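# Mount the loose gear on the gearbox's empty pin

## Task

Place the free gear on the unoccupied pin of the gearbox so that its teeth mesh with both the central gear and the outer ring, and it rests flat and as low as the two gears already there. At no point may it drop more than about a finger's width, nor be dropped from higher than the tops of the gear pins. When it is above its pin, release it only after the pin has gone into the gear's hole and its teeth line up with those of the ring. Afterwards, with the gripper empty, withdraw so the gripper is at least 11 cm away from the gears.

## Robot and tools

Robot: a single arm with six revolute joints (waist, shoulder, elbow, wrist pitch, wrist yaw, wrist roll) and a two-finger parallel gripper. The only camera is cam_wrist (672x504), mounted on the wrist. A loose object may occasionally get a short shove from outside; nothing may end up off the table, by pushing or dropping.

Frame: scene frame with origin on the table surface under the arm base, +z up, +y to the left when facing along +x. The base may be slightly tilted against the table. end_effector_position (metres) is the point midway between the finger pads, about 3-4 cm back from the tips; end_effector_quat_wxyz is the gripper orientation. Fingers extend along the gripper's +x and close along its y. The printed hand position can be inaccurate, more so when the arm is stretched far.

execute_actions takes "actions", a list holding at most one item, plus optional "pictures" (boolean). An empty list just reports state and includes images. A motion item is {"rows": [...], "steps": n}, n from 1 to 15 (default 15, minimum 5 in practice), each step 1/30 s. Every row is seven numbers in [-1, 1]: six joint values in the order waist, shoulder, elbow, wrist pitch, wrist yaw, wrist roll, then the gripper opening. One row is used per step; if rows run out, the final row repeats. A wait item is {"steps": n} with n up to 300 and no rows; it commands nothing new. Images come back only with an empty list or pictures true.

Joint values are offsets, not poses. They are measured from the joint angles given in the most recent result that showed them (before any such result, or for later calls in the same reply, from where the arm is when the action begins), never from the previous row. Scale: 1.0 equals 0.9615 rad for waist, shoulder and elbow, 1.713 rad for wrist pitch, 1.767 rad for wrist yaw, 1.728 rad for wrist roll. So sending all zeros drives the arm back to those reference angles; it is not a pause. Nominal joint ranges (rad): waist -3.054..3.054, shoulder 0..3.142, elbow 0..2.356, wrist pitch -1.571..1.571, wrist yaw -1.571..1.571, wrist roll -3.142..3.142. A call asking a joint more than 0.010 rad beyond its range is rejected and nothing moves; true limits may differ by up to 0.010 rad, and targets past them are clipped, reported as "joint sent to its limit" (possibly about an earlier action).

The opening (7th number) is absolute: +1 fully open (pad gap 0.088 m), empty fingers touch near -0.80, values below that change nothing. Closing fully takes roughly 0.5 s or more. To grip, command an opening well under grip_measured (the measured opening on the same scale); a lower number squeezes harder, up to about 34 N per pad. Readings may be off by about 1 mm consistently. Snapping shut fast can push hard enough to spring the fingers open.

Motion limits: each joint's target is kept within a lead of its measured angle (0.211 rad waist/shoulder/elbow, 0.213 wrist pitch, 0.267 wrist yaw, 0.228 wrist roll), and targets that would move the gripper over 70 mm from where it is get scaled back, so large moves need several calls. Friction can leave a joint short of its target, particularly at long reach; tiny moves may not happen. Check the Joint positions after each move.

Result lines: the state line with pose and velocities (m/s, rad/s); Joint positions and Joint velocities in column order then the finger gap (m); grip_measured; joint torques (total drive output, with per-joint offset, scale and noise, not a pure contact signal). "joint command not followed" means the clearance check altered or blocked targets (mounting blocks and posts count as arm). HELD marks steps where your row was not (fully) sent. Each result is captured 5 steps before the action ends; those steps run while you are composing the next reply, and the arm keeps heading to the last target until it stalls or a step is held.

Faults: if contact torque reaches a load limit (N m: waist 17.8, shoulder 22, elbow 22, wrist pitch 5.8, wrist yaw 5.78, wrist roll 5.42, held object's weight included) the arm halts 10 s and drops the rest of the call. Holding loads heats motors; MOTOR HOT appears from 50 °C, at 95 °C an OVER-TEMPERATURE FAULT holds the arm, and without cooling within 30-60 s power is cut and the arm goes limp, releasing the gripper. Avoid all stops.

zoom_image: {"camera": "cam_wrist", "region": [x0, y0, x1, y1]} in pixels of the latest full wrist image, origin top-left, at most 504x504; shows more detail, moves nothing.

show_instructions: no arguments; returns the scene's reference pages.

finished_scene: {"scene": n} with the current scene's number; irreversible, grades the scene and loads the next one. The goal must hold when called.

Good practice: approach slowly above the pin, lower the gear only within a finger's width of seating, turn it so teeth mesh with the centre gear and ring, open only when seated, then lift clear and retreat 11 cm or more. Avoid drops, slips, slams, hard knocks and forceful pushes; smooth, economical motion is preferred.

Each tool is called after "Call:" as name([rows], argument=value, ...), one row to a line, values as JSON.

Reference images:

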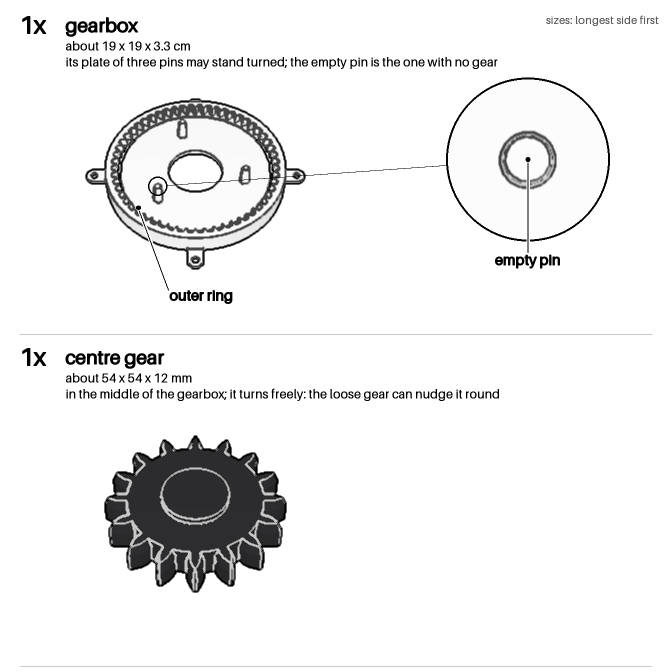

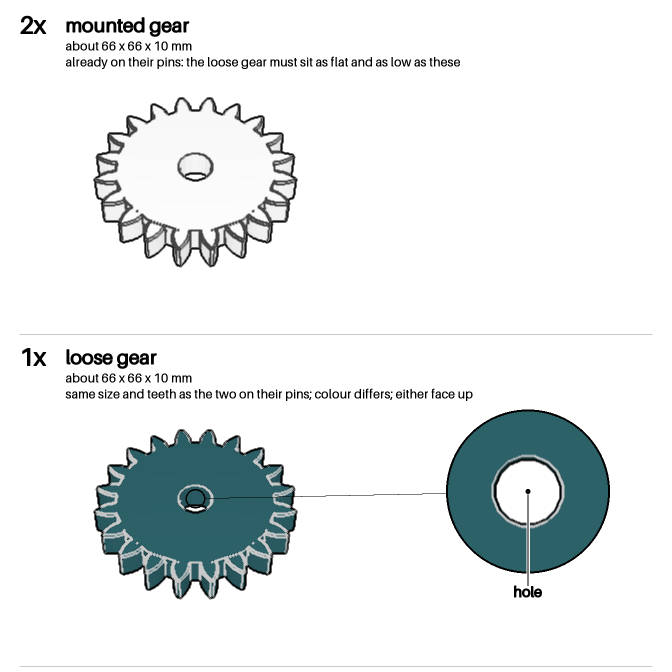

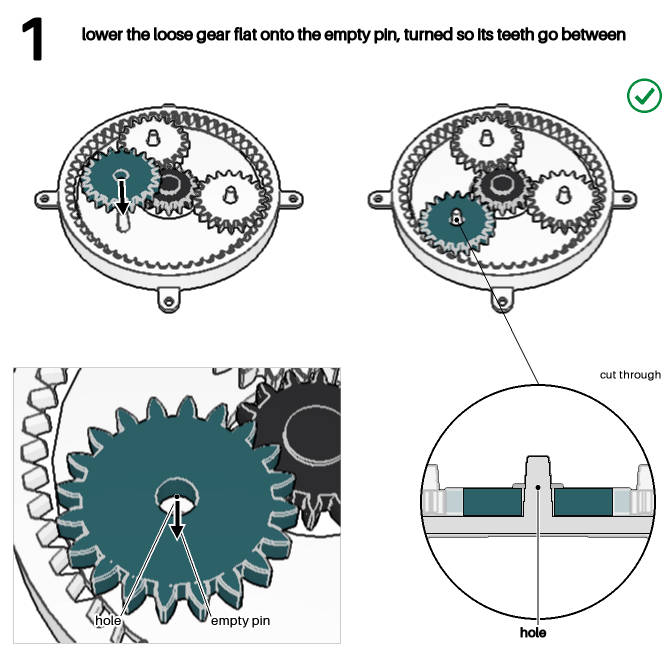

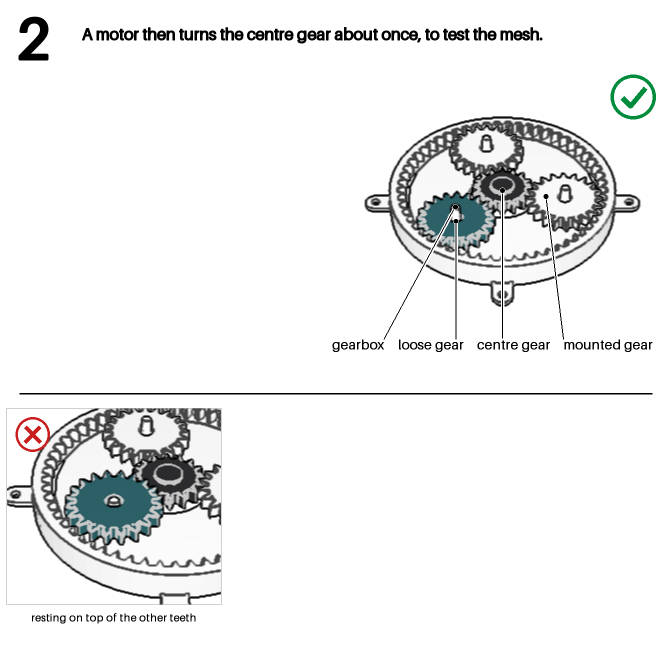

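## Session

Call:
execute_actions(actions=[])

Scene clock: 0.00 s of 4147.00 s.
end_effector_position=(+0.3161, +0.0644, +0.4122) grip_measured=+0.851 end_effector_quat_wxyz=(+0.997, -0.018, -0.003, +0.076) end_effector_velocity=(+0.000, +0.002, -0.001) end_effector_angular_velocity=(-0.008, +0.007, +0.019)
Joint positions: [-0.022  0.865  0.64   0.238 -0.024  0.03   0.081]
Joint velocities: [-0.002  0.002  0.002 -0.007 -0.022 -0.007 -0.   ]
Joint torques (N m, as the arm reports them, + toward a larger angle): no reading
Motor temperatures (°C, as the motors report them): [25 26 26 26 25 23]
Heat: hottest shoulder 26 °C (+0.0 °C/min).

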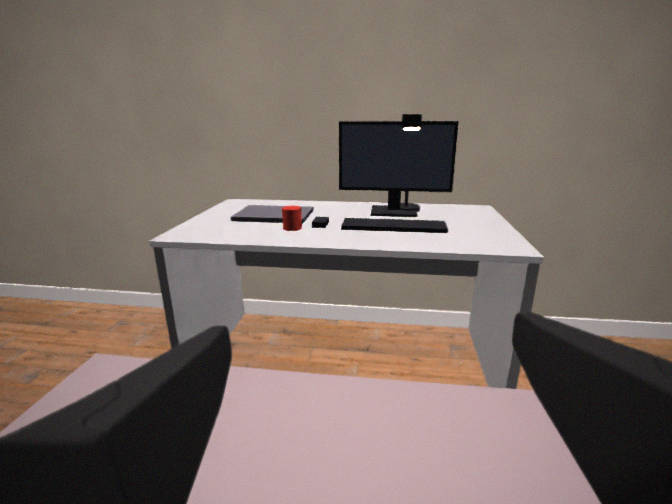

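Call:
execute_actions([
  {"rows":[[0,0,0,-0.75,0,0,1]]},
])

Call:
execute_actions([
  {"steps":25},
], pictures=true)

Scene clock: 0.60 s of 4147.00 s.
end_effector_position=(+0.2744, +0.0505, +0.2832) grip_measured=+1.000 end_effector_quat_wxyz=(+0.948, -0.033, +0.312, +0.057) end_effector_velocity=(-0.255, -0.057, -0.350) end_effector_angular_velocity=(-0.255, +1.979, -0.128)
Joint positions: [-0.022  0.864  0.646 -0.412 -0.024  0.03   0.088]
Joint velocities: [-0.007 -0.002 -0.002 -2.    -0.007 -0.007  0.   ]
Joint torques (N m, as the arm reports them, + toward a larger angle): [-0.21 -2.26  6.92  1.72  0.04  0.04]
Motor temperatures (°C, as the motors report them): [25 26 26 26 25 23]
Heat: hottest shoulder 26 °C (+0.0 °C/min).
Steps of this call (steps 1 to 8: nothing new was sent; steps 9 to 18: the first 10 steps of this action). Readings (joint positions):
9: [-0.022 0.864 0.643 0.188 -0.024 0.030]
10: [-0.022 0.860 0.646 0.122 -0.024 0.030]
12: [-0.022 0.861 0.646 -0.018 -0.024 0.030]
16: [-0.022 0.864 0.646 -0.279 -0.024 0.030]
18: the state above

Scene clock: 1.43 s of 4147.00 s.
end_effector_position=(+0.1650, +0.0313, +0.2046) grip_measured=+1.000 end_effector_quat_wxyz=(+0.804, -0.045, +0.592, +0.033) end_effector_velocity=(-0.002, +0.000, -0.001) end_effector_angular_velocity=(+0.008, +0.008, -0.008)
Joint positions: [-0.022  0.864  0.645 -1.044 -0.024  0.03   0.088]
Joint velocities: [-0.002 -0.002 -0.002 -0.007 -0.007  0.007  0.   ]
Joint torques (N m, as the arm reports them, + toward a larger angle): [-0.13 -1.59  6.17  0.67  0.05  0.04]
Motor temperatures (°C, as the motors report them): [25 26 26 26 25 23]
Heat: hottest shoulder 26 °C (+0.0 °C/min).
Kept back: nothing.
Steps of this call (steps 1 to 5: the last 5 steps of your previous action; steps 6 to 25: the robot went on to your last target). Readings (joint positions):
1: [-0.022 0.864 0.646 -0.478 -0.024 0.030]
2: [-0.022 0.864 0.646 -0.543 -0.024 0.030]
4: [-0.022 0.864 0.646 -0.675 -0.024 0.030]
8: [-0.022 0.864 0.646 -0.931 -0.024 0.030]
25: the state above

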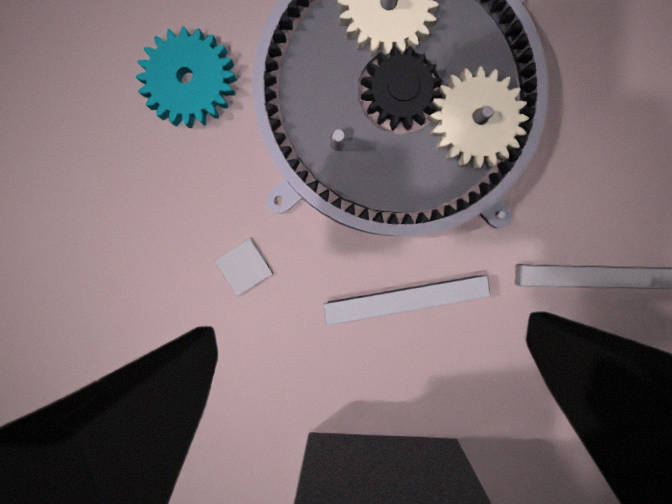

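Call:
execute_actions([
  {"rows":[[0.32,0.958,0.439,0.129,-0.022,0,1]]},
])

Call:
execute_actions([
  {"steps":25},
], pictures=true)

Scene clock: 2.30 s of 4147.00 s.
end_effector_position=(+0.2785, +0.1445, +0.2390) grip_measured=+1.000 end_effector_quat_wxyz=(+0.814, -0.113, +0.542, +0.175) end_effector_velocity=(+0.112, +0.070, -0.376) end_effector_angular_velocity=(-0.568, +1.242, +0.056)
Joint positions: [ 0.275  1.372  1.052 -0.824 -0.059  0.031  0.088]
Joint velocities: [ 0.134  1.697  0.359 -0.022  0.007 -0.007  0.   ]
Joint torques (N m, as the arm reports them, + toward a larger angle): [-0.31 -1.85  5.34  0.54 -0.08  0.  ]
Motor temperatures (°C, as the motors report them): [25 26 26 26 25 23]
Heat: hottest shoulder 26 °C (+0.0 °C/min).
Steps of this call (steps 1 to 15: the robot went on to your last target; step 16: nothing new was sent; steps 17 to 26: the first 10 steps of this action). Readings (joint positions):
17: [0.004 0.890 0.666 -1.035 -0.021 0.030]
18: [0.049 0.932 0.698 -0.982 -0.029 0.030]
20: [0.141 1.033 0.794 -0.906 -0.040 0.030]
24: [0.258 1.261 1.006 -0.830 -0.058 0.031]
26: the state above

Scene clock: 3.13 s of 4147.00 s.
end_effector_position=(+0.2733, +0.1373, +0.1247) grip_measured=+1.000 end_effector_quat_wxyz=(+0.695, -0.141, +0.691, +0.141) end_effector_velocity=(-0.006, -0.000, -0.001) end_effector_angular_velocity=(+0.009, +0.033, +0.003)
Joint positions: [ 0.283  1.775  1.061 -0.824 -0.059  0.031  0.088]
Joint velocities: [-0.002  0.002 -0.002 -0.022 -0.022 -0.007  0.   ]
Joint torques (N m, as the arm reports them, + toward a larger angle): [-0.25 -5.5   6.31  0.43 -0.14  0.  ]
Motor temperatures (°C, as the motors report them): [25 26 26 26 25 23]
Heat: hottest shoulder 26 °C (+0.0 °C/min).
Kept back: nothing.
Steps of this call (steps 1 to 5: the last 5 steps of your previous action; steps 6 to 25: the robot went on to your last target). Readings (joint positions):
1: [0.278 1.431 1.059 -0.824 -0.059 0.031]
2: [0.280 1.492 1.061 -0.824 -0.059 0.031]
4: [0.281 1.619 1.062 -0.824 -0.059 0.031]
8: [0.282 1.767 1.060 -0.824 -0.059 0.031]
25: the state above

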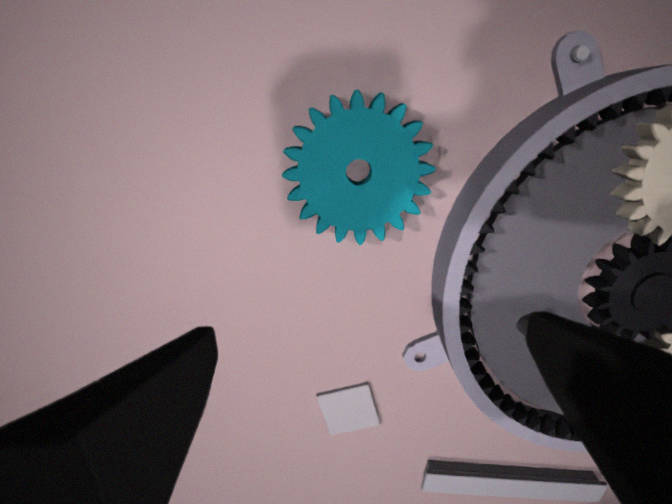

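Call:
execute_actions([
  {"rows":[[0,0.03,0.015,0.01,0,-0.07,1],[0,0.06,0.03,0.02,0,-0.15,1],[0,0.1,0.045,0.03,0,-0.25,1],[0,0.13,0.06,0.04,0,-0.3,1],[0,0.17,0.075,0.05,0,-0.4,1],[-0.006,0.206,0.09,0.061,0,-0.5,1]]},
])

Call:
execute_actions([
  {"steps":12},
], pictures=true)

Scene clock: 3.80 s of 4147.00 s.
end_effector_position=(+0.2988, +0.1456, +0.0866) grip_measured=+1.000 end_effector_quat_wxyz=(+0.606, -0.358, +0.614, +0.358) end_effector_velocity=(-0.015, -0.016, -0.061) end_effector_angular_velocity=(-0.045, +0.176, +2.104)
Joint positions: [ 0.28   1.954  1.131 -0.732 -0.059 -0.633  0.088]
Joint velocities: [-0.017  0.198 -0.002  0.022 -0.007 -2.132  0.   ]
Joint torques (N m, as the arm reports them, + toward a larger angle): [-0.73 -6.86  7.07  0.72 -0.03 -0.09]
Motor temperatures (°C, as the motors report them): [25 26 26 26 25 23]
Heat: hottest shoulder 26 °C (+0.0 °C/min).
Steps of this call (steps 1 to 10: the robot went on to your last target; steps 11 to 20: the first 10 steps of this action). Readings (joint positions):
11: [0.283 1.777 1.062 -0.823 -0.059 -0.002]
12: [0.283 1.785 1.065 -0.816 -0.059 -0.069]
14: [0.283 1.824 1.086 -0.788 -0.059 -0.211]
18: [0.281 1.932 1.129 -0.734 -0.059 -0.491]
20: the state above

Scene clock: 4.20 s of 4147.00 s.
end_effector_position=(+0.3028, +0.1473, +0.0863) grip_measured=+1.000 end_effector_quat_wxyz=(+0.572, -0.416, +0.572, +0.416) end_effector_velocity=(-0.002, -0.000, +0.000) end_effector_angular_velocity=(+0.017, +0.015, -0.000)
Joint positions: [ 0.28   1.96   1.139 -0.722 -0.059 -0.828  0.088]
Joint velocities: [-0.007 -0.002 -0.002 -0.007 -0.022 -0.007  0.   ]
Joint torques (N m, as the arm reports them, + toward a larger angle): [-0.8  -6.09  6.21  0.47 -0.04 -0.09]
Motor temperatures (°C, as the motors report them): [25 26 26 26 25 23]
Heat: hottest shoulder 26 °C (+0.0 °C/min).
Kept back: nothing.
Steps of this call (steps 1 to 5: the last 5 steps of your previous action; steps 6 to 12: the robot went on to your last target). Readings (joint positions):
1: [0.280 1.958 1.131 -0.729 -0.059 -0.696]
2: [0.280 1.960 1.132 -0.726 -0.059 -0.740]
4: [0.280 1.960 1.136 -0.723 -0.059 -0.788]
8: [0.280 1.960 1.139 -0.722 -0.059 -0.821]
12: the state above

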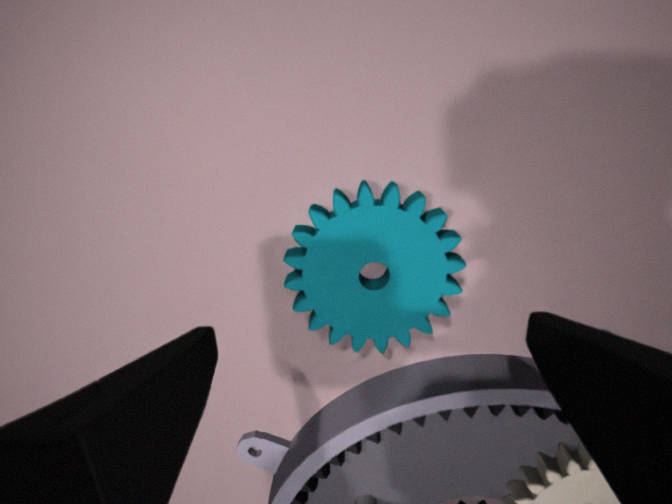

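Call:
execute_actions([
  {"rows":[[0,0.02,0,0.013,0,-0.04,1],[0,0.04,-0.01,0.026,0,-0.08,1],[-0.01,0.06,-0.015,0.04,0,-0.12,1],[-0.011,0.085,-0.018,0.054,0,-0.143,1]],"steps":10},
])

Call:
execute_actions([
  {"steps":12},
], pictures=true)

Scene clock: 4.67 s of 4147.00 s.
end_effector_position=(+0.3128, +0.1495, +0.0750) grip_measured=+1.000 end_effector_quat_wxyz=(+0.543, -0.468, +0.523, +0.461) end_effector_velocity=(+0.027, -0.016, -0.127) end_effector_angular_velocity=(-0.050, +0.058, +0.826)
Joint positions: [ 0.276  1.997  1.139 -0.655 -0.059 -1.006  0.088]
Joint velocities: [-0.056  0.403 -0.002  0.33  -0.007 -0.886  0.   ]
Joint torques (N m, as the arm reports them, + toward a larger angle): [-0.89 -5.77  2.93  0.25 -0.04 -0.11]
Motor temperatures (°C, as the motors report them): [25 26 26 26 25 23]
Heat: hottest shoulder 26 °C (+0.0 °C/min).
Steps of this call (steps 1 to 9: the robot went on to your last target; steps 10 to 14: the first 5 steps of this action). Readings (joint positions):
10: [0.279 1.960 1.139 -0.718 -0.059 -0.848]
11: [0.279 1.964 1.139 -0.707 -0.059 -0.882]
13: [0.277 1.984 1.139 -0.670 -0.059 -0.974]
14: the state above

Scene clock: 5.07 s of 4147.00 s.
end_effector_position=(+0.3106, +0.1461, +0.0624) grip_measured=+1.000 end_effector_quat_wxyz=(+0.523, -0.482, +0.516, +0.478) end_effector_velocity=(-0.004, -0.002, +0.002) end_effector_angular_velocity=(-0.000, +0.018, +0.004)
Joint positions: [ 0.271  2.03   1.128 -0.632 -0.059 -1.071  0.088]
Joint velocities: [-0.002 -0.007 -0.002 -0.022 -0.007 -0.007  0.   ]
Joint torques (N m, as the arm reports them, + toward a larger angle): [-0.85 -6.36  3.88  0.49 -0.04 -0.07]
Motor temperatures (°C, as the motors report them): [25 26 26 26 25 23]
Heat: hottest shoulder 26 °C (+0.0 °C/min).
Kept back: nothing.
Steps of this call (steps 1 to 5: the last 5 steps of your previous action; steps 6 to 12: the robot went on to your last target). Readings (joint positions):
1: [0.274 2.008 1.138 -0.648 -0.059 -1.027]
2: [0.272 2.018 1.135 -0.644 -0.059 -1.041]
4: [0.271 2.028 1.129 -0.639 -0.059 -1.058]
8: [0.271 2.030 1.128 -0.632 -0.059 -1.068]
12: the state above

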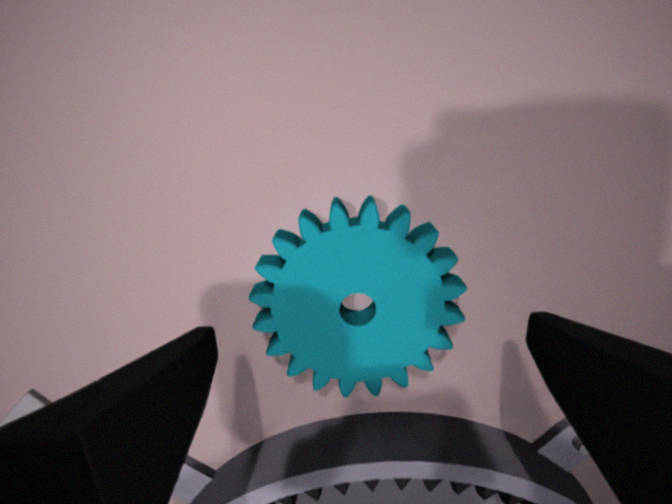

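Call:
execute_actions([
  {"rows":[[0.005,0.02,-0.012,0.004,0,0,1],[0.01,0.03,-0.018,0.01,0,0,1],[0.013,0.04,-0.023,0.018,0,0,1],[0.013,0.051,-0.027,0.028,0.003,0,1]],"steps":10},
])

Call:
execute_actions([
  {"steps":12},
], pictures=true)

Scene clock: 5.47 s of 4147.00 s.
end_effector_position=(+0.3111, +0.1483, +0.0551) grip_measured=+1.000 end_effector_quat_wxyz=(+0.523, -0.484, +0.512, +0.480) end_effector_velocity=(-0.026, +0.005, -0.083) end_effector_angular_velocity=(-0.037, +0.102, +0.072)
Joint positions: [ 0.278  2.048  1.121 -0.6   -0.059 -1.071  0.088]
Joint velocities: [ 0.056  0.212 -0.076  0.183 -0.007 -0.022  0.   ]
Joint torques (N m, as the arm reports them, + toward a larger angle): [-0.39 -5.95  2.96  0.4   0.12  0.02]
Motor temperatures (°C, as the motors report them): [25 26 26 26 25 23]
Heat: hottest shoulder 26 °C (+0.0 °C/min).
Steps of this call (steps 1 to 7: the robot went on to your last target; steps 8 to 12: the first 5 steps of this action). Readings (joint positions):
8: [0.271 2.030 1.128 -0.631 -0.059 -1.071]
9: [0.272 2.032 1.127 -0.627 -0.059 -1.071]
11: [0.276 2.042 1.123 -0.609 -0.059 -1.071]
12: the state above

Scene clock: 5.87 s of 4147.00 s.
end_effector_position=(+0.3072, +0.1474, +0.0474) grip_measured=+1.000 end_effector_quat_wxyz=(+0.517, -0.483, +0.516, +0.482) end_effector_velocity=(-0.001, -0.003, +0.000) end_effector_angular_velocity=(-0.010, +0.003, +0.004)
Joint positions: [ 0.282  2.066  1.11  -0.586 -0.059 -1.071  0.088]
Joint velocities: [-0.002 -0.002 -0.002 -0.007  0.007 -0.007  0.   ]
Joint torques (N m, as the arm reports them, + toward a larger angle): [-0.33 -6.29  3.49  0.47  0.14  0.04]
Motor temperatures (°C, as the motors report them): [25 26 26 26 25 23]
Heat: hottest shoulder 26 °C (+0.0 °C/min).
Kept back: nothing.
Steps of this call (steps 1 to 5: the last 5 steps of your previous action; steps 6 to 12: the robot went on to your last target). Readings (joint positions):
1: [0.279 2.054 1.118 -0.596 -0.059 -1.071]
2: [0.280 2.059 1.115 -0.594 -0.059 -1.071]
4: [0.282 2.064 1.111 -0.591 -0.059 -1.071]
8: [0.282 2.066 1.110 -0.586 -0.059 -1.071]
12: the state above

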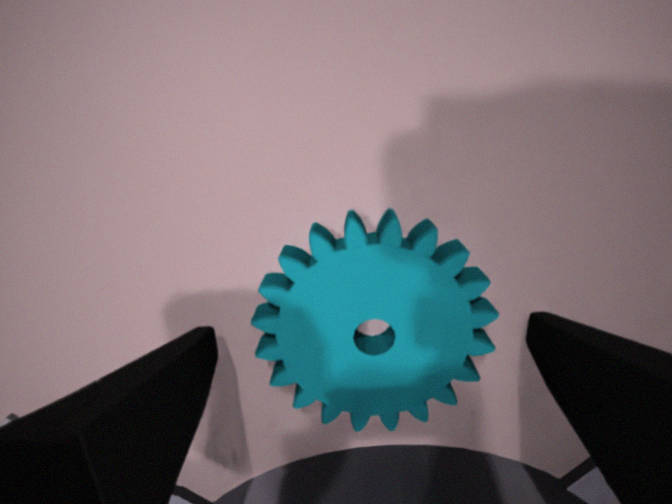

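Call:
execute_actions([
  {"rows":[[-0.004,0.02,-0.01,0.004,0,0,0.9],[-0.008,0.03,-0.015,0.01,0,0,0.85],[-0.008,0.041,-0.018,0.016,0,0,0.8],[-0.008,0.041,-0.018,0.022,0,0,0.78]],"steps":10},
])

Call:
execute_actions([
  {"steps":12},
], pictures=true)

Scene clock: 6.20 s of 4147.00 s.
end_effector_position=(+0.3098, +0.1469, +0.0434) grip_measured=+0.830 end_effector_quat_wxyz=(+0.521, -0.484, +0.514, +0.480) end_effector_velocity=(+0.012, -0.002, -0.009) end_effector_angular_velocity=(+0.030, -0.049, -0.011)
Joint positions: [ 0.278  2.077  1.108 -0.564 -0.058 -1.071  0.08 ]
Joint velocities: [-0.022  0.017 -0.022  0.095 -0.007 -0.007 -0.034]
Joint torques (N m, as the arm reports them, + toward a larger angle): [-0.93 -4.89  2.75  0.77 -0.03  0.02]
Motor temperatures (°C, as the motors report them): [25 27 26 26 25 23]
Heat: hottest shoulder 27 °C (+9.7 °C/min).
Steps of this call (steps 1 to 5: the robot went on to your last target; steps 6 to 10: the first 5 steps of this action). Readings (joint positions):
6: [0.282 2.066 1.110 -0.586 -0.058 -1.071]
7: [0.281 2.068 1.110 -0.581 -0.058 -1.071]
9: [0.279 2.076 1.108 -0.568 -0.058 -1.071]
10: the state above

Scene clock: 6.60 s of 4147.00 s.
end_effector_position=(+0.3108, +0.1468, +0.0431) grip_measured=+0.779 end_effector_quat_wxyz=(+0.523, -0.484, +0.512, +0.479) end_effector_velocity=(-0.004, -0.003, +0.000) end_effector_angular_velocity=(-0.002, +0.023, -0.016)
Joint positions: [ 0.277  2.077  1.106 -0.556 -0.058 -1.071  0.077]
Joint velocities: [-0.007 -0.002 -0.002 -0.022 -0.007  0.007 -0.   ]
Joint torques (N m, as the arm reports them, + toward a larger angle): [-0.93 -4.75  2.92  0.98 -0.06  0.03]
Motor temperatures (°C, as the motors report them): [25 27 26 26 25 23]
Heat: hottest shoulder 27 °C (+9.1 °C/min).
Kept back: nothing.
Steps of this call (steps 1 to 5: the last 5 steps of your previous action; steps 6 to 12: the robot went on to your last target). Readings (joint positions):
1: [0.278 2.077 1.108 -0.562 -0.058 -1.071]
2: [0.277 2.077 1.107 -0.560 -0.058 -1.071]
4: [0.277 2.077 1.107 -0.558 -0.058 -1.071]
8: [0.277 2.077 1.106 -0.557 -0.058 -1.071]
12: the state above

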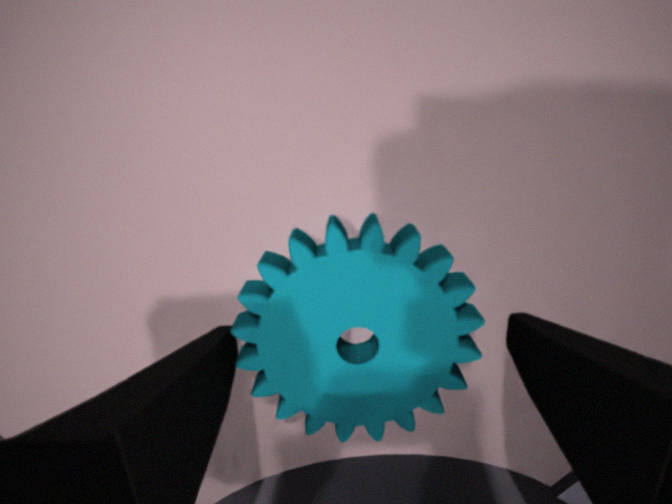

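Call:
execute_actions([
  {"rows":[[0,-0.012,0.008,-0.004,0,0,0.78],[0,-0.012,0.008,-0.008,0,0,0.78],[0,-0.012,0.008,-0.017,0,0,0.78]],"steps":10},
])

Call:
execute_actions([
  {"steps":8},
], pictures=true)

Scene clock: 6.87 s of 4147.00 s.
end_effector_position=(+0.3089, +0.1460, +0.0441) grip_measured=+0.780 end_effector_quat_wxyz=(+0.519, -0.483, +0.516, +0.480) end_effector_velocity=(-0.024, -0.010, +0.006) end_effector_angular_velocity=(-0.043, +0.112, +0.012)
Joint positions: [ 0.277  2.075  1.108 -0.572 -0.058 -1.072  0.077]
Joint velocities: [-0.002 -0.017  0.002 -0.139 -0.007 -0.022  0.   ]
Joint torques (N m, as the arm reports them, + toward a larger angle): [-0.63 -8.58  5.19 -0.12 -0.05  0.04]
Motor temperatures (°C, as the motors report them): [25 27 26 26 25 23]
Heat: hottest shoulder 27 °C (+8.7 °C/min).
Steps of this call (steps 1 to 3: the robot went on to your last target; steps 4 to 8: the first 5 steps of this action). Readings (joint positions):
4: [0.277 2.077 1.106 -0.556 -0.058 -1.071]
5: [0.277 2.075 1.106 -0.557 -0.058 -1.071]
7: [0.277 2.075 1.108 -0.567 -0.058 -1.071]
8: the state above

Scene clock: 7.13 s of 4147.00 s.
end_effector_position=(+0.3076, +0.1454, +0.0444) grip_measured=+0.780 end_effector_quat_wxyz=(+0.517, -0.482, +0.519, +0.481) end_effector_velocity=(-0.005, +0.000, -0.001) end_effector_angular_velocity=(+0.002, +0.014, +0.024)
Joint positions: [ 0.277  2.075  1.109 -0.58  -0.058 -1.072  0.077]
Joint velocities: [ 0.002 -0.002 -0.007 -0.007 -0.007 -0.022 -0.   ]
Joint torques (N m, as the arm reports them, + toward a larger angle): [-0.61 -8.69  5.08 -0.12 -0.05  0.06]
Motor temperatures (°C, as the motors report them): [25 27 26 26 25 23]
Heat: hottest shoulder 27 °C (+8.4 °C/min).
Kept back: nothing.
Steps of this call (steps 1 to 5: the last 5 steps of your previous action; steps 6 to 8: the robot went on to your last target). Readings (joint positions):
1: [0.277 2.075 1.108 -0.575 -0.058 -1.072]
2: [0.277 2.075 1.109 -0.577 -0.058 -1.072]
4: [0.277 2.075 1.109 -0.579 -0.058 -1.072]
8: the state above

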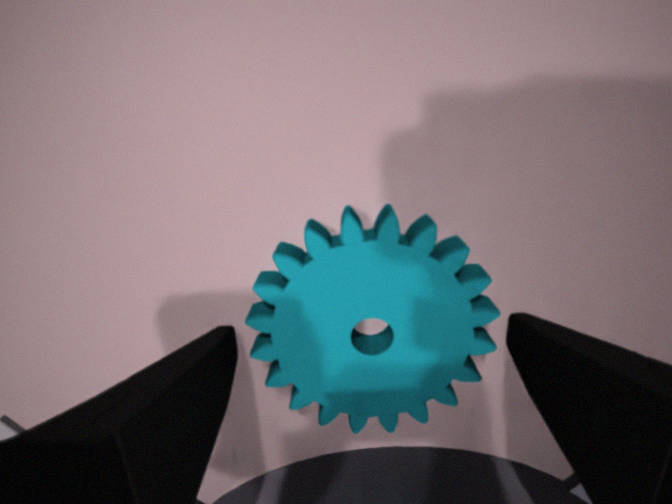

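Call:
execute_actions([
  {"rows":[[0,-0.017,0.004,0,0,0,0.78],[0,-0.017,0.004,0,0,0,0.78],[0.007,-0.017,0.004,0,0,0,0.78],[0.014,-0.017,0.004,0,0,0,0.78]],"steps":10},
])

Call:
execute_actions([
  {"rows":[[0,0,0,0,0,0,0.7],[0,0,0,0,0,0,0.65],[0,0,0,0,0,0,0.6],[0,0,0,0,0,0,0.55],[0,0,0,0,0,0,0.5],[0,0,0,0,0,0,0.45],[0,0,0,0,0,0,0.4],[0,0,0,0,0,0,0.3]],"steps":15},
])

Call:
execute_actions([
  {"steps":6},
], pictures=true)

Scene clock: 7.57 s of 4147.00 s.
end_effector_position=(+0.3073, +0.1467, +0.0452) grip_measured=+0.780 end_effector_quat_wxyz=(+0.517, -0.483, +0.517, +0.482) end_effector_velocity=(-0.011, +0.023, +0.003) end_effector_angular_velocity=(-0.004, -0.005, +0.083)
Joint positions: [ 0.28   2.072  1.109 -0.581 -0.058 -1.072  0.077]
Joint velocities: [ 0.076 -0.017 -0.002 -0.007  0.007 -0.007 -0.   ]
Joint torques (N m, as the arm reports them, + toward a larger angle): [-0.2  -9.04  5.    0.27 -0.05  0.02]
Motor temperatures (°C, as the motors report them): [25 27 26 26 25 23]
Heat: hottest shoulder 27 °C (+7.9 °C/min).
Steps of this call (steps 1 to 8: the robot went on to your last target; steps 9 to 13: the first 5 steps of this action). Readings (joint positions):
9: [0.277 2.074 1.109 -0.581 -0.058 -1.072]
10: [0.277 2.073 1.109 -0.581 -0.058 -1.072]
12: [0.278 2.072 1.109 -0.581 -0.058 -1.072]
13: the state above

Scene clock: 8.07 s of 4147.00 s.
end_effector_position=(+0.3063, +0.1490, +0.0453) grip_measured=+0.537 end_effector_quat_wxyz=(+0.515, -0.485, +0.515, +0.484) end_effector_velocity=(-0.002, -0.001, +0.000) end_effector_angular_velocity=(+0.004, +0.010, +0.004)
Joint positions: [ 0.288  2.071  1.109 -0.581 -0.058 -1.072  0.065]
Joint velocities: [-0.002 -0.002 -0.002 -0.007 -0.007 -0.007 -0.   ]
Joint torques (N m, as the arm reports them, + toward a larger angle): [-0.65 -7.69  4.57  0.29 -0.04  0.03]
Motor temperatures (°C, as the motors report them): [25 27 27 26 25 23]
Heat: hottest shoulder 27 °C (+7.4 °C/min).
Steps of this call (steps 1 to 5: the last 5 steps of your previous action; steps 6 to 15: the first 10 steps of this action, its rows measured from where the robot was after step 5). Readings (joint positions):
5: [0.288 2.071 1.109 -0.581 -0.058 -1.072]
6: [0.288 2.071 1.109 -0.581 -0.058 -1.072]
7: [0.288 2.071 1.109 -0.581 -0.058 -1.072]
9: [0.288 2.071 1.109 -0.581 -0.058 -1.072]
13: [0.288 2.071 1.109 -0.581 -0.058 -1.072]
15: the state above

Scene clock: 8.27 s of 4147.00 s.
end_effector_position=(+0.3063, +0.1490, +0.0453) grip_measured=+0.537 end_effector_quat_wxyz=(+0.515, -0.485, +0.515, +0.484) end_effector_velocity=(-0.008, -0.003, +0.000) end_effector_angular_velocity=(-0.009, +0.036, +0.003)
Joint positions: [ 0.288  2.071  1.109 -0.581 -0.058 -1.072  0.065]
Joint velocities: [-0.002 -0.002 -0.002 -0.037 -0.007 -0.007 -0.   ]
Joint torques (N m, as the arm reports them, + toward a larger angle): [-0.57 -7.66  4.52  0.29 -0.04  0.02]
Motor temperatures (°C, as the motors report them): [25 27 27 26 25 23]
Heat: hottest shoulder 27 °C (+7.3 °C/min).
Kept back: nothing.
Steps of this call (steps 1 to 5: the last 5 steps of your previous action; step 6: the robot went on to your last target). Readings (joint positions):
1: [0.288 2.071 1.109 -0.581 -0.058 -1.072]
2: [0.288 2.071 1.109 -0.581 -0.058 -1.072]
4: [0.288 2.071 1.109 -0.581 -0.058 -1.072]
6: the state above

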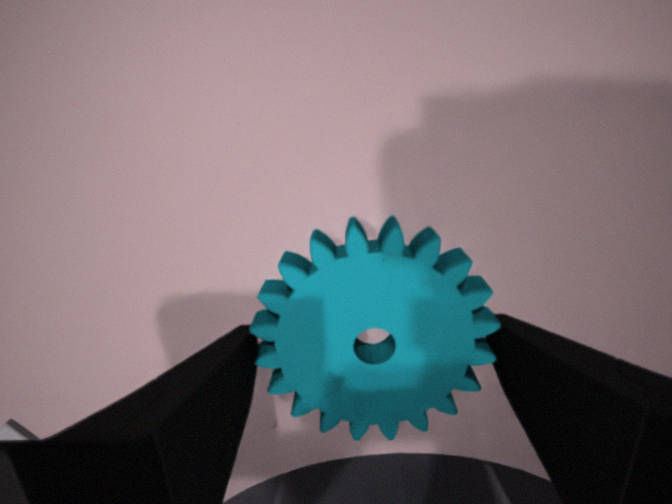

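Call:
execute_actions([
  {"rows":[[0,-0.03,0.008,-0.005,0,0,0.2],[0,-0.045,0.014,-0.015,0,0,0.2],[0,-0.06,0.02,-0.027,0,0,0.2],[0,-0.08,0.026,-0.04,0,0,0.2],[0,-0.1,0.032,-0.053,0,0,0.2],[0,-0.12,0.038,-0.066,0,0,0.2],[0,-0.138,0.045,-0.08,0,0,0.2],[0,-0.138,0.045,-0.092,0,0,0.2]]},
], pictures=true)

Scene clock: 8.93 s of 4147.00 s.
end_effector_position=(+0.3053, +0.1514, +0.0886) grip_measured=+0.537 end_effector_quat_wxyz=(+0.520, -0.487, +0.509, +0.482) end_effector_velocity=(+0.016, +0.012, +0.101) end_effector_angular_velocity=(+0.044, -0.112, +0.012)
Joint positions: [ 0.288  1.955  1.143 -0.713 -0.058 -1.072  0.065]
Joint velocities: [-0.002 -0.242  0.12  -0.242  0.007 -0.007 -0.   ]
Joint torques (N m, as the arm reports them, + toward a larger angle): [-0.59 -7.46  5.38 -0.09 -0.04  0.02]
Motor temperatures (°C, as the motors report them): [25 27 27 26 25 23]
Heat: hottest shoulder 27 °C (+6.7 °C/min).
Steps of this call (steps 1 to 10: the robot went on to your last target; steps 11 to 20: the first 10 steps of this action). Readings (joint positions):
11: [0.288 2.069 1.109 -0.581 -0.058 -1.072]
12: [0.288 2.065 1.109 -0.586 -0.058 -1.072]
14: [0.288 2.046 1.112 -0.615 -0.058 -1.072]
18: [0.288 1.979 1.133 -0.690 -0.058 -1.072]
20: the state above

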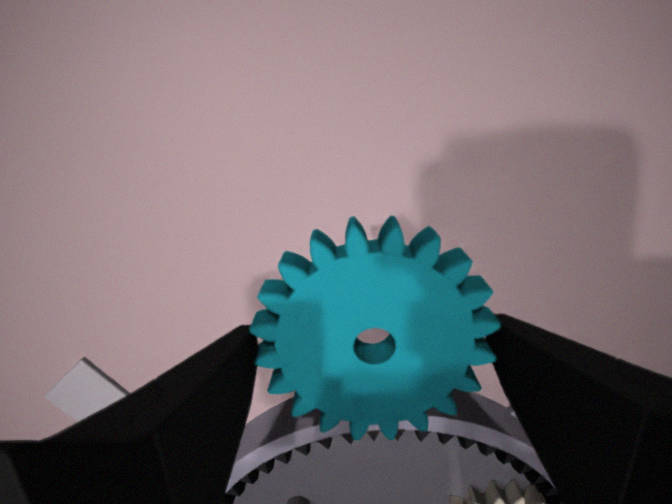

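Call:
execute_actions([
  {"rows":[[-0.03,-0.04,-0.025,-0.01,0,-0.06,0.2],[-0.06,-0.06,-0.055,-0.005,0,-0.13,0.2],[-0.09,-0.08,-0.085,0,0,-0.2,0.2],[-0.12,-0.1,-0.115,0.005,0,-0.26,0.2],[-0.15,-0.12,-0.145,0.01,0,-0.33,0.2],[-0.18,-0.14,-0.175,0.015,0,-0.39,0.2],[-0.21,-0.16,-0.21,0.02,0,-0.46,0.2],[-0.24,-0.18,-0.245,0.026,0,-0.52,0.2],[-0.27,-0.2,-0.28,0.032,-0.005,-0.59,0.2],[-0.304,-0.215,-0.311,0.037,-0.005,-0.655,0.2]]},
])

Call:
execute_actions([
  {"steps":18},
], pictures=true)

Scene clock: 9.47 s of 4147.00 s.
end_effector_position=(+0.2804, +0.0680, +0.0940) grip_measured=+0.537 end_effector_quat_wxyz=(-0.404, +0.586, -0.401, -0.577) end_effector_velocity=(-0.174, -0.305, -0.032) end_effector_angular_velocity=(-0.075, +0.125, +1.225)
Joint positions: [ 0.06   1.797  0.925 -0.672 -0.058 -1.72   0.065]
Joint velocities: [-0.896 -0.545 -0.955  0.227  0.007 -2.132 -0.   ]
Joint torques (N m, as the arm reports them, + toward a larger angle): [-0.5  -7.19  3.34  0.47 -0.26 -0.07]
Motor temperatures (°C, as the motors report them): [25 27 27 26 25 23]
Heat: hottest shoulder 27 °C (+6.3 °C/min).
Steps of this call (steps 1 to 5: the last 5 steps of your previous action; step 6: the robot went on to your last target; steps 7 to 16: the first 10 steps of this action). Readings (joint positions):
7: [0.286 1.944 1.145 -0.734 -0.058 -1.098]
8: [0.277 1.936 1.136 -0.729 -0.058 -1.155]
10: [0.239 1.907 1.098 -0.719 -0.058 -1.297]
14: [0.120 1.834 0.988 -0.689 -0.058 -1.578]
16: the state above

Scene clock: 10.07 s of 4147.00 s.
end_effector_position=(+0.2664, +0.0482, +0.0906) grip_measured=+0.537 end_effector_quat_wxyz=(-0.273, +0.653, -0.274, -0.651) end_effector_velocity=(-0.004, +0.001, -0.001) end_effector_angular_velocity=(+0.020, +0.015, +0.014)
Joint positions: [-0.002  1.76   0.854 -0.653 -0.062 -2.199  0.065]
Joint velocities: [-0.007 -0.002 -0.007 -0.007 -0.022 -0.022 -0.   ]
Joint torques (N m, as the arm reports them, + toward a larger angle): [-0.8  -7.05  3.46  0.45 -0.2  -0.08]
Motor temperatures (°C, as the motors report them): [25 27 27 26 25 23]
Heat: hottest shoulder 27 °C (+6.0 °C/min).
Kept back: nothing.
Steps of this call (steps 1 to 5: the last 5 steps of your previous action; steps 6 to 18: the robot went on to your last target). Readings (joint positions):
1: [0.034 1.783 0.899 -0.668 -0.059 -1.791]
2: [0.015 1.774 0.881 -0.667 -0.059 -1.862]
4: [0.000 1.768 0.861 -0.659 -0.059 -2.002]
8: [-0.001 1.762 0.855 -0.654 -0.062 -2.159]
18: the state above

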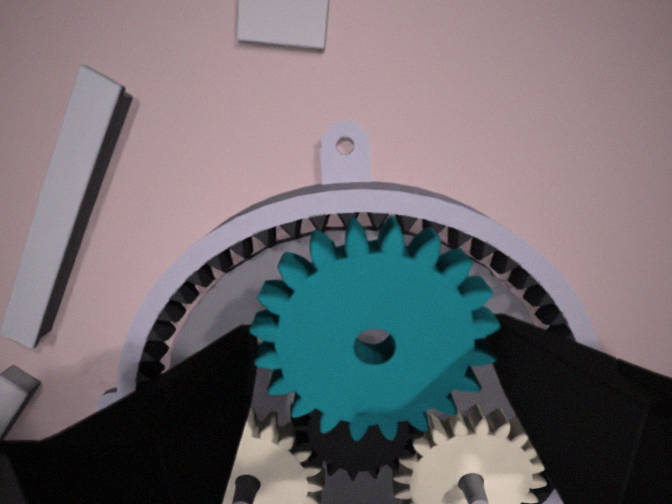

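Call:
execute_actions([
  {"rows":[[-0.01,0.015,0.01,0.004,0,0,0.2],[-0.02,0.03,0.017,0.008,0,0,0.2],[-0.033,0.046,0.017,0.015,0,0,0.2]],"steps":10},
])

Call:
execute_actions([
  {"steps":10},
], pictures=true)

Call:
zoom_image(camera="cam_wrist", region=[310,300,440,400])

Scene clock: 10.67 s of 4147.00 s.
end_effector_position=(+0.2712, +0.0424, +0.0867) grip_measured=+0.537 end_effector_quat_wxyz=(-0.281, +0.652, -0.280, -0.646) end_effector_velocity=(+0.003, -0.045, -0.038) end_effector_angular_velocity=(-0.022, +0.108, -0.149)
Joint positions: [-0.024  1.781  0.86  -0.633 -0.062 -2.2    0.065]
Joint velocities: [-0.149  0.183  0.027  0.037  0.007 -0.007  0.   ]
Joint torques (N m, as the arm reports them, + toward a larger angle): [-0.42 -5.04  5.76  0.33 -0.05  0.03]
Motor temperatures (°C, as the motors report them): [25 27 27 26 25 23]
Heat: hottest shoulder 27 °C (+5.6 °C/min).
Steps of this call (steps 1 to 13: the robot went on to your last target; steps 14 to 18: the first 5 steps of this action). Readings (joint positions):
14: [-0.003 1.760 0.854 -0.652 -0.062 -2.200]
15: [-0.006 1.762 0.854 -0.649 -0.062 -2.200]
17: [-0.018 1.775 0.858 -0.637 -0.062 -2.200]
18: the state above

Scene clock: 11.00 s of 4147.00 s.
end_effector_position=(+0.2715, +0.0405, +0.0844) grip_measured=+0.537 end_effector_quat_wxyz=(-0.282, +0.649, -0.283, -0.647) end_effector_velocity=(-0.003, -0.002, +0.000) end_effector_angular_velocity=(-0.008, +0.006, +0.004)
Joint positions: [-0.031  1.792  0.861 -0.63  -0.062 -2.2    0.065]
Joint velocities: [-0.002 -0.007 -0.007 -0.007  0.007 -0.007  0.   ]
Joint torques (N m, as the arm reports them, + toward a larger angle): [-0.77 -4.66  5.97  0.44 -0.02  0.06]
Motor temperatures (°C, as the motors report them): [25 27 27 26 25 23]
Heat: hottest shoulder 27 °C (+5.5 °C/min).
Kept back: nothing.
Steps of this call (steps 1 to 5: the last 5 steps of your previous action; steps 6 to 10: the robot went on to your last target). Readings (joint positions):
1: [-0.028 1.786 0.860 -0.633 -0.062 -2.200]
2: [-0.030 1.789 0.860 -0.633 -0.062 -2.200]
4: [-0.031 1.791 0.860 -0.631 -0.062 -2.200]
8: [-0.031 1.792 0.861 -0.630 -0.062 -2.200]
10: the state above

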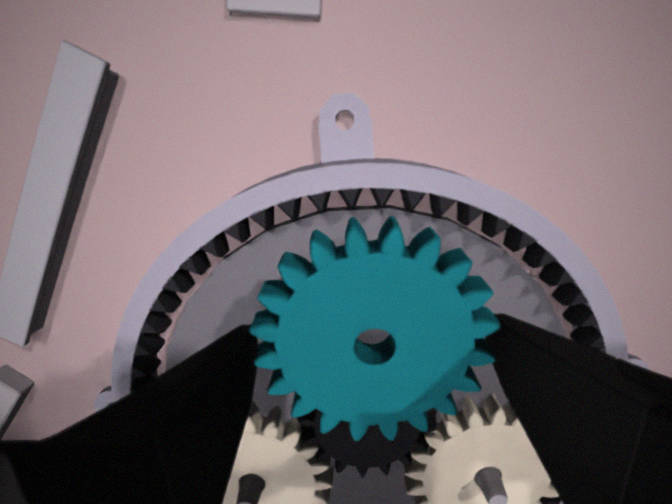

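Region (310, 300, 440, 400) of cam_wrist's 672x504 image, scaled by 3.877, with more detail than that image has; it fills the top 388 rows of this view, and the rest is white.

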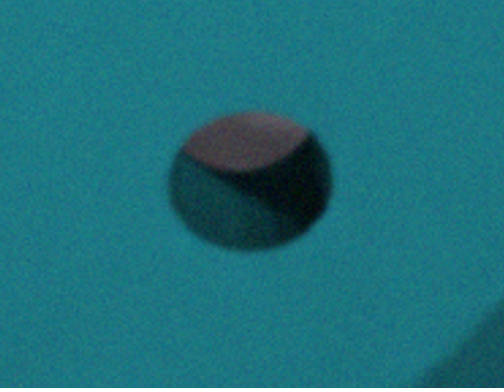

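Call:
execute_actions([
  {"rows":[[0,0.024,-0.015,0.005,0,0,0.2],[0,0.024,-0.015,0.013,0,0,0.2]],"steps":10},
])

Call:
execute_actions([
  {"steps":10},
], pictures=true)

Call:
zoom_image(camera="cam_wrist", region=[310,300,440,400])

Scene clock: 11.40 s of 4147.00 s.
end_effector_position=(+0.2728, +0.0404, +0.0814) grip_measured=+0.537 end_effector_quat_wxyz=(-0.283, +0.650, -0.283, -0.646) end_effector_velocity=(-0.012, -0.004, -0.013) end_effector_angular_velocity=(-0.012, +0.035, +0.002)
Joint positions: [-0.031  1.802  0.859 -0.614 -0.062 -2.2    0.065]
Joint velocities: [-0.002  0.022 -0.037  0.022  0.007 -0.007 -0.   ]
Joint torques (N m, as the arm reports them, + toward a larger angle): [-0.55 -4.79  3.39  0.47 -0.03  0.02]
Motor temperatures (°C, as the motors report them): [25 28 27 26 25 23]
Heat: hottest shoulder 28 °C (+10.5 °C/min).
Steps of this call (steps 1 to 7: the robot went on to your last target; steps 8 to 12: the first 5 steps of this action). Readings (joint positions):
8: [-0.031 1.794 0.861 -0.628 -0.062 -2.200]
9: [-0.031 1.796 0.861 -0.623 -0.062 -2.200]
11: [-0.031 1.801 0.859 -0.615 -0.062 -2.200]
12: the state above

Scene clock: 11.73 s of 4147.00 s.
end_effector_position=(+0.2726, +0.0403, +0.0807) grip_measured=+0.537 end_effector_quat_wxyz=(-0.283, +0.650, -0.283, -0.646) end_effector_velocity=(-0.002, -0.002, +0.000) end_effector_angular_velocity=(-0.008, +0.006, +0.034)
Joint positions: [-0.031  1.803  0.856 -0.61  -0.062 -2.2    0.065]
Joint velocities: [-0.002 -0.002 -0.002 -0.007  0.007 -0.037 -0.   ]
Joint torques (N m, as the arm reports them, + toward a larger angle): [-0.49 -4.68  3.37  0.47 -0.01  0.04]
Motor temperatures (°C, as the motors report them): [25 28 27 26 25 23]
Heat: hottest shoulder 28 °C (+10.2 °C/min).
Kept back: nothing.
Steps of this call (steps 1 to 5: the last 5 steps of your previous action; steps 6 to 10: the robot went on to your last target). Readings (joint positions):
1: [-0.031 1.802 0.858 -0.613 -0.062 -2.200]
2: [-0.031 1.803 0.857 -0.612 -0.062 -2.200]
4: [-0.031 1.803 0.856 -0.611 -0.062 -2.200]
8: [-0.031 1.803 0.856 -0.610 -0.062 -2.200]
10: the state above

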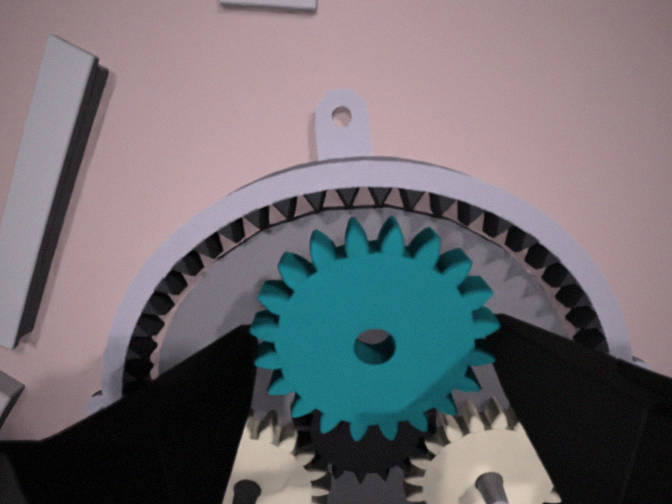

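Region (310, 300, 440, 400) of cam_wrist's 672x504 image, scaled by 3.877, with more detail than that image has; it fills the top 388 rows of this view, and the rest is white.

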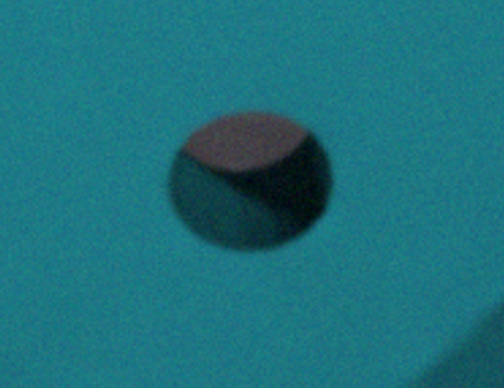

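Call:
execute_actions([
  {"rows":[[0.013,-0.021,-0.021,-0.006,0,0,0.2]],"steps":10},
])

Call:
execute_actions([
  {"steps":10},
], pictures=true)

Call:
zoom_image(camera="cam_wrist", region=[310,300,440,400])

Scene clock: 12.13 s of 4147.00 s.
end_effector_position=(+0.2679, +0.0422, +0.0802) grip_measured=+0.536 end_effector_quat_wxyz=(-0.278, +0.648, -0.282, -0.650) end_effector_velocity=(-0.014, +0.008, +0.002) end_effector_angular_velocity=(+0.019, +0.026, +0.013)
Joint positions: [-0.022  1.797  0.847 -0.617 -0.062 -2.2    0.065]
Joint velocities: [ 0.022 -0.032 -0.032 -0.022 -0.022  0.007  0.   ]
Joint torques (N m, as the arm reports them, + toward a larger angle): [-0.31 -7.21  3.48  0.03 -0.02  0.02]
Motor temperatures (°C, as the motors report them): [25 28 27 26 25 23]
Heat: hottest shoulder 28 °C (+9.9 °C/min).
Steps of this call (steps 1 to 7: the robot went on to your last target; steps 8 to 12: the first 5 steps of this action). Readings (joint positions):
8: [-0.030 1.802 0.855 -0.610 -0.062 -2.200]
9: [-0.027 1.801 0.853 -0.611 -0.062 -2.200]
11: [-0.023 1.798 0.848 -0.615 -0.062 -2.200]
12: the state above

Scene clock: 12.47 s of 4147.00 s.
end_effector_position=(+0.2676, +0.0424, +0.0807) grip_measured=+0.536 end_effector_quat_wxyz=(-0.278, +0.649, -0.282, -0.650) end_effector_velocity=(-0.005, -0.004, +0.000) end_effector_angular_velocity=(-0.010, +0.020, -0.001)
Joint positions: [-0.021  1.794  0.846 -0.618 -0.062 -2.2    0.065]
Joint velocities: [-0.007 -0.002 -0.002 -0.022  0.007 -0.007 -0.   ]
Joint torques (N m, as the arm reports them, + toward a larger angle): [-0.2  -7.12  3.34 -0.02 -0.02  0.02]
Motor temperatures (°C, as the motors report them): [25 28 27 26 25 23]
Heat: hottest shoulder 28 °C (+9.6 °C/min).
Kept back: nothing.
Steps of this call (steps 1 to 5: the last 5 steps of your previous action; steps 6 to 10: the robot went on to your last target). Readings (joint positions):
1: [-0.021 1.797 0.846 -0.617 -0.062 -2.200]
2: [-0.021 1.796 0.846 -0.617 -0.062 -2.200]
4: [-0.021 1.795 0.846 -0.617 -0.062 -2.200]
8: [-0.021 1.794 0.846 -0.617 -0.062 -2.200]
10: the state above

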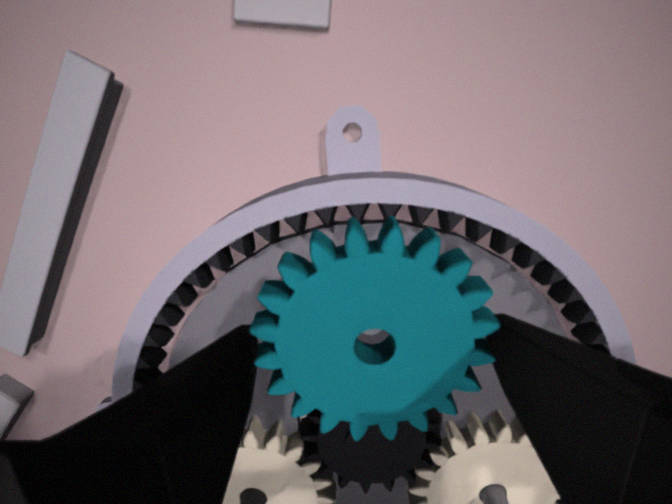

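Region (310, 300, 440, 400) of cam_wrist's 672x504 image, scaled by 3.877, with more detail than that image has; it fills the top 388 rows of this view, and the rest is white.

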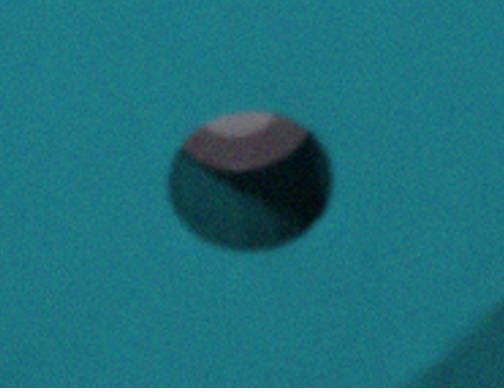

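Call:
execute_actions([
  {"rows":[[0,0.021,-0.015,0.004,0,0,0.2],[0,0.021,-0.015,0.01,0,0,0.2]],"steps":10},
])

Call:
execute_actions([
  {"steps":10},
], pictures=true)

Call:
zoom_image(camera="cam_wrist", region=[310,300,440,400])

Scene clock: 12.77 s of 4147.00 s.
end_effector_position=(+0.2678, +0.0422, +0.0785) grip_measured=+0.536 end_effector_quat_wxyz=(-0.279, +0.649, -0.281, -0.650) end_effector_velocity=(-0.004, -0.001, -0.014) end_effector_angular_velocity=(+0.004, +0.023, +0.003)
Joint positions: [-0.021  1.8    0.842 -0.607 -0.062 -2.2    0.065]
Joint velocities: [-0.002  0.042 -0.017  0.037 -0.007 -0.007 -0.   ]
Joint torques (N m, as the arm reports them, + toward a larger angle): [-0.47 -4.68  3.41  0.44 -0.03  0.04]
Motor temperatures (°C, as the motors report them): [25 28 27 26 25 23]
Heat: hottest shoulder 28 °C (+9.4 °C/min).
Steps of this call (steps 1 to 4: the robot went on to your last target; steps 5 to 9: the first 5 steps of this action). Readings (joint positions):
5: [-0.021 1.794 0.845 -0.618 -0.062 -2.200]
6: [-0.021 1.795 0.844 -0.615 -0.062 -2.200]
8: [-0.021 1.799 0.842 -0.608 -0.062 -2.200]
9: the state above

Scene clock: 13.10 s of 4147.00 s.
end_effector_position=(+0.2681, +0.0422, +0.0778) grip_measured=+0.536 end_effector_quat_wxyz=(-0.279, +0.649, -0.281, -0.649) end_effector_velocity=(+0.001, +0.002, +0.000) end_effector_angular_velocity=(+0.008, -0.006, -0.004)
Joint positions: [-0.021  1.802  0.841 -0.603 -0.062 -2.2    0.065]
Joint velocities: [ 0.002 -0.002 -0.002  0.007 -0.007  0.007  0.   ]
Joint torques (N m, as the arm reports them, + toward a larger angle): [-0.47 -4.67  3.28  0.44 -0.02  0.04]
Motor temperatures (°C, as the motors report them): [25 28 27 26 25 23]
Heat: hottest shoulder 28 °C (+9.2 °C/min).
Kept back: nothing.
Steps of this call (steps 1 to 5: the last 5 steps of your previous action; steps 6 to 10: the robot went on to your last target). Readings (joint positions):
1: [-0.021 1.801 0.841 -0.606 -0.062 -2.200]
2: [-0.021 1.802 0.841 -0.605 -0.062 -2.200]
4: [-0.021 1.802 0.841 -0.604 -0.062 -2.200]
8: [-0.021 1.802 0.841 -0.603 -0.062 -2.200]
10: the state above

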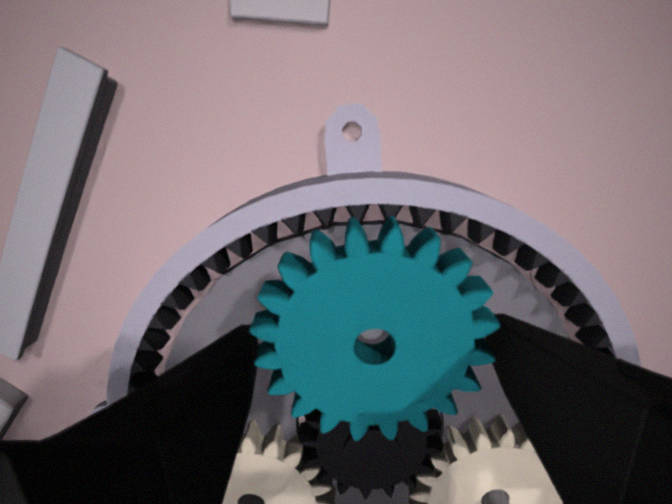

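Region (310, 300, 440, 400) of cam_wrist's 672x504 image, scaled by 3.877, with more detail than that image has; it fills the top 388 rows of this view, and the rest is white.

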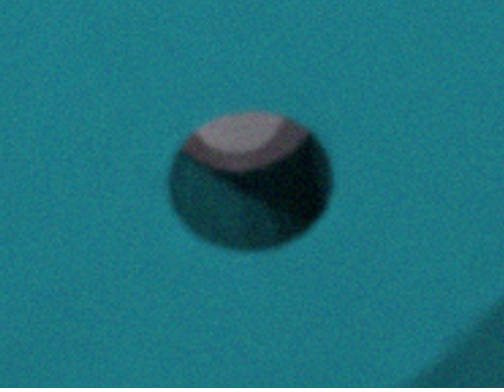

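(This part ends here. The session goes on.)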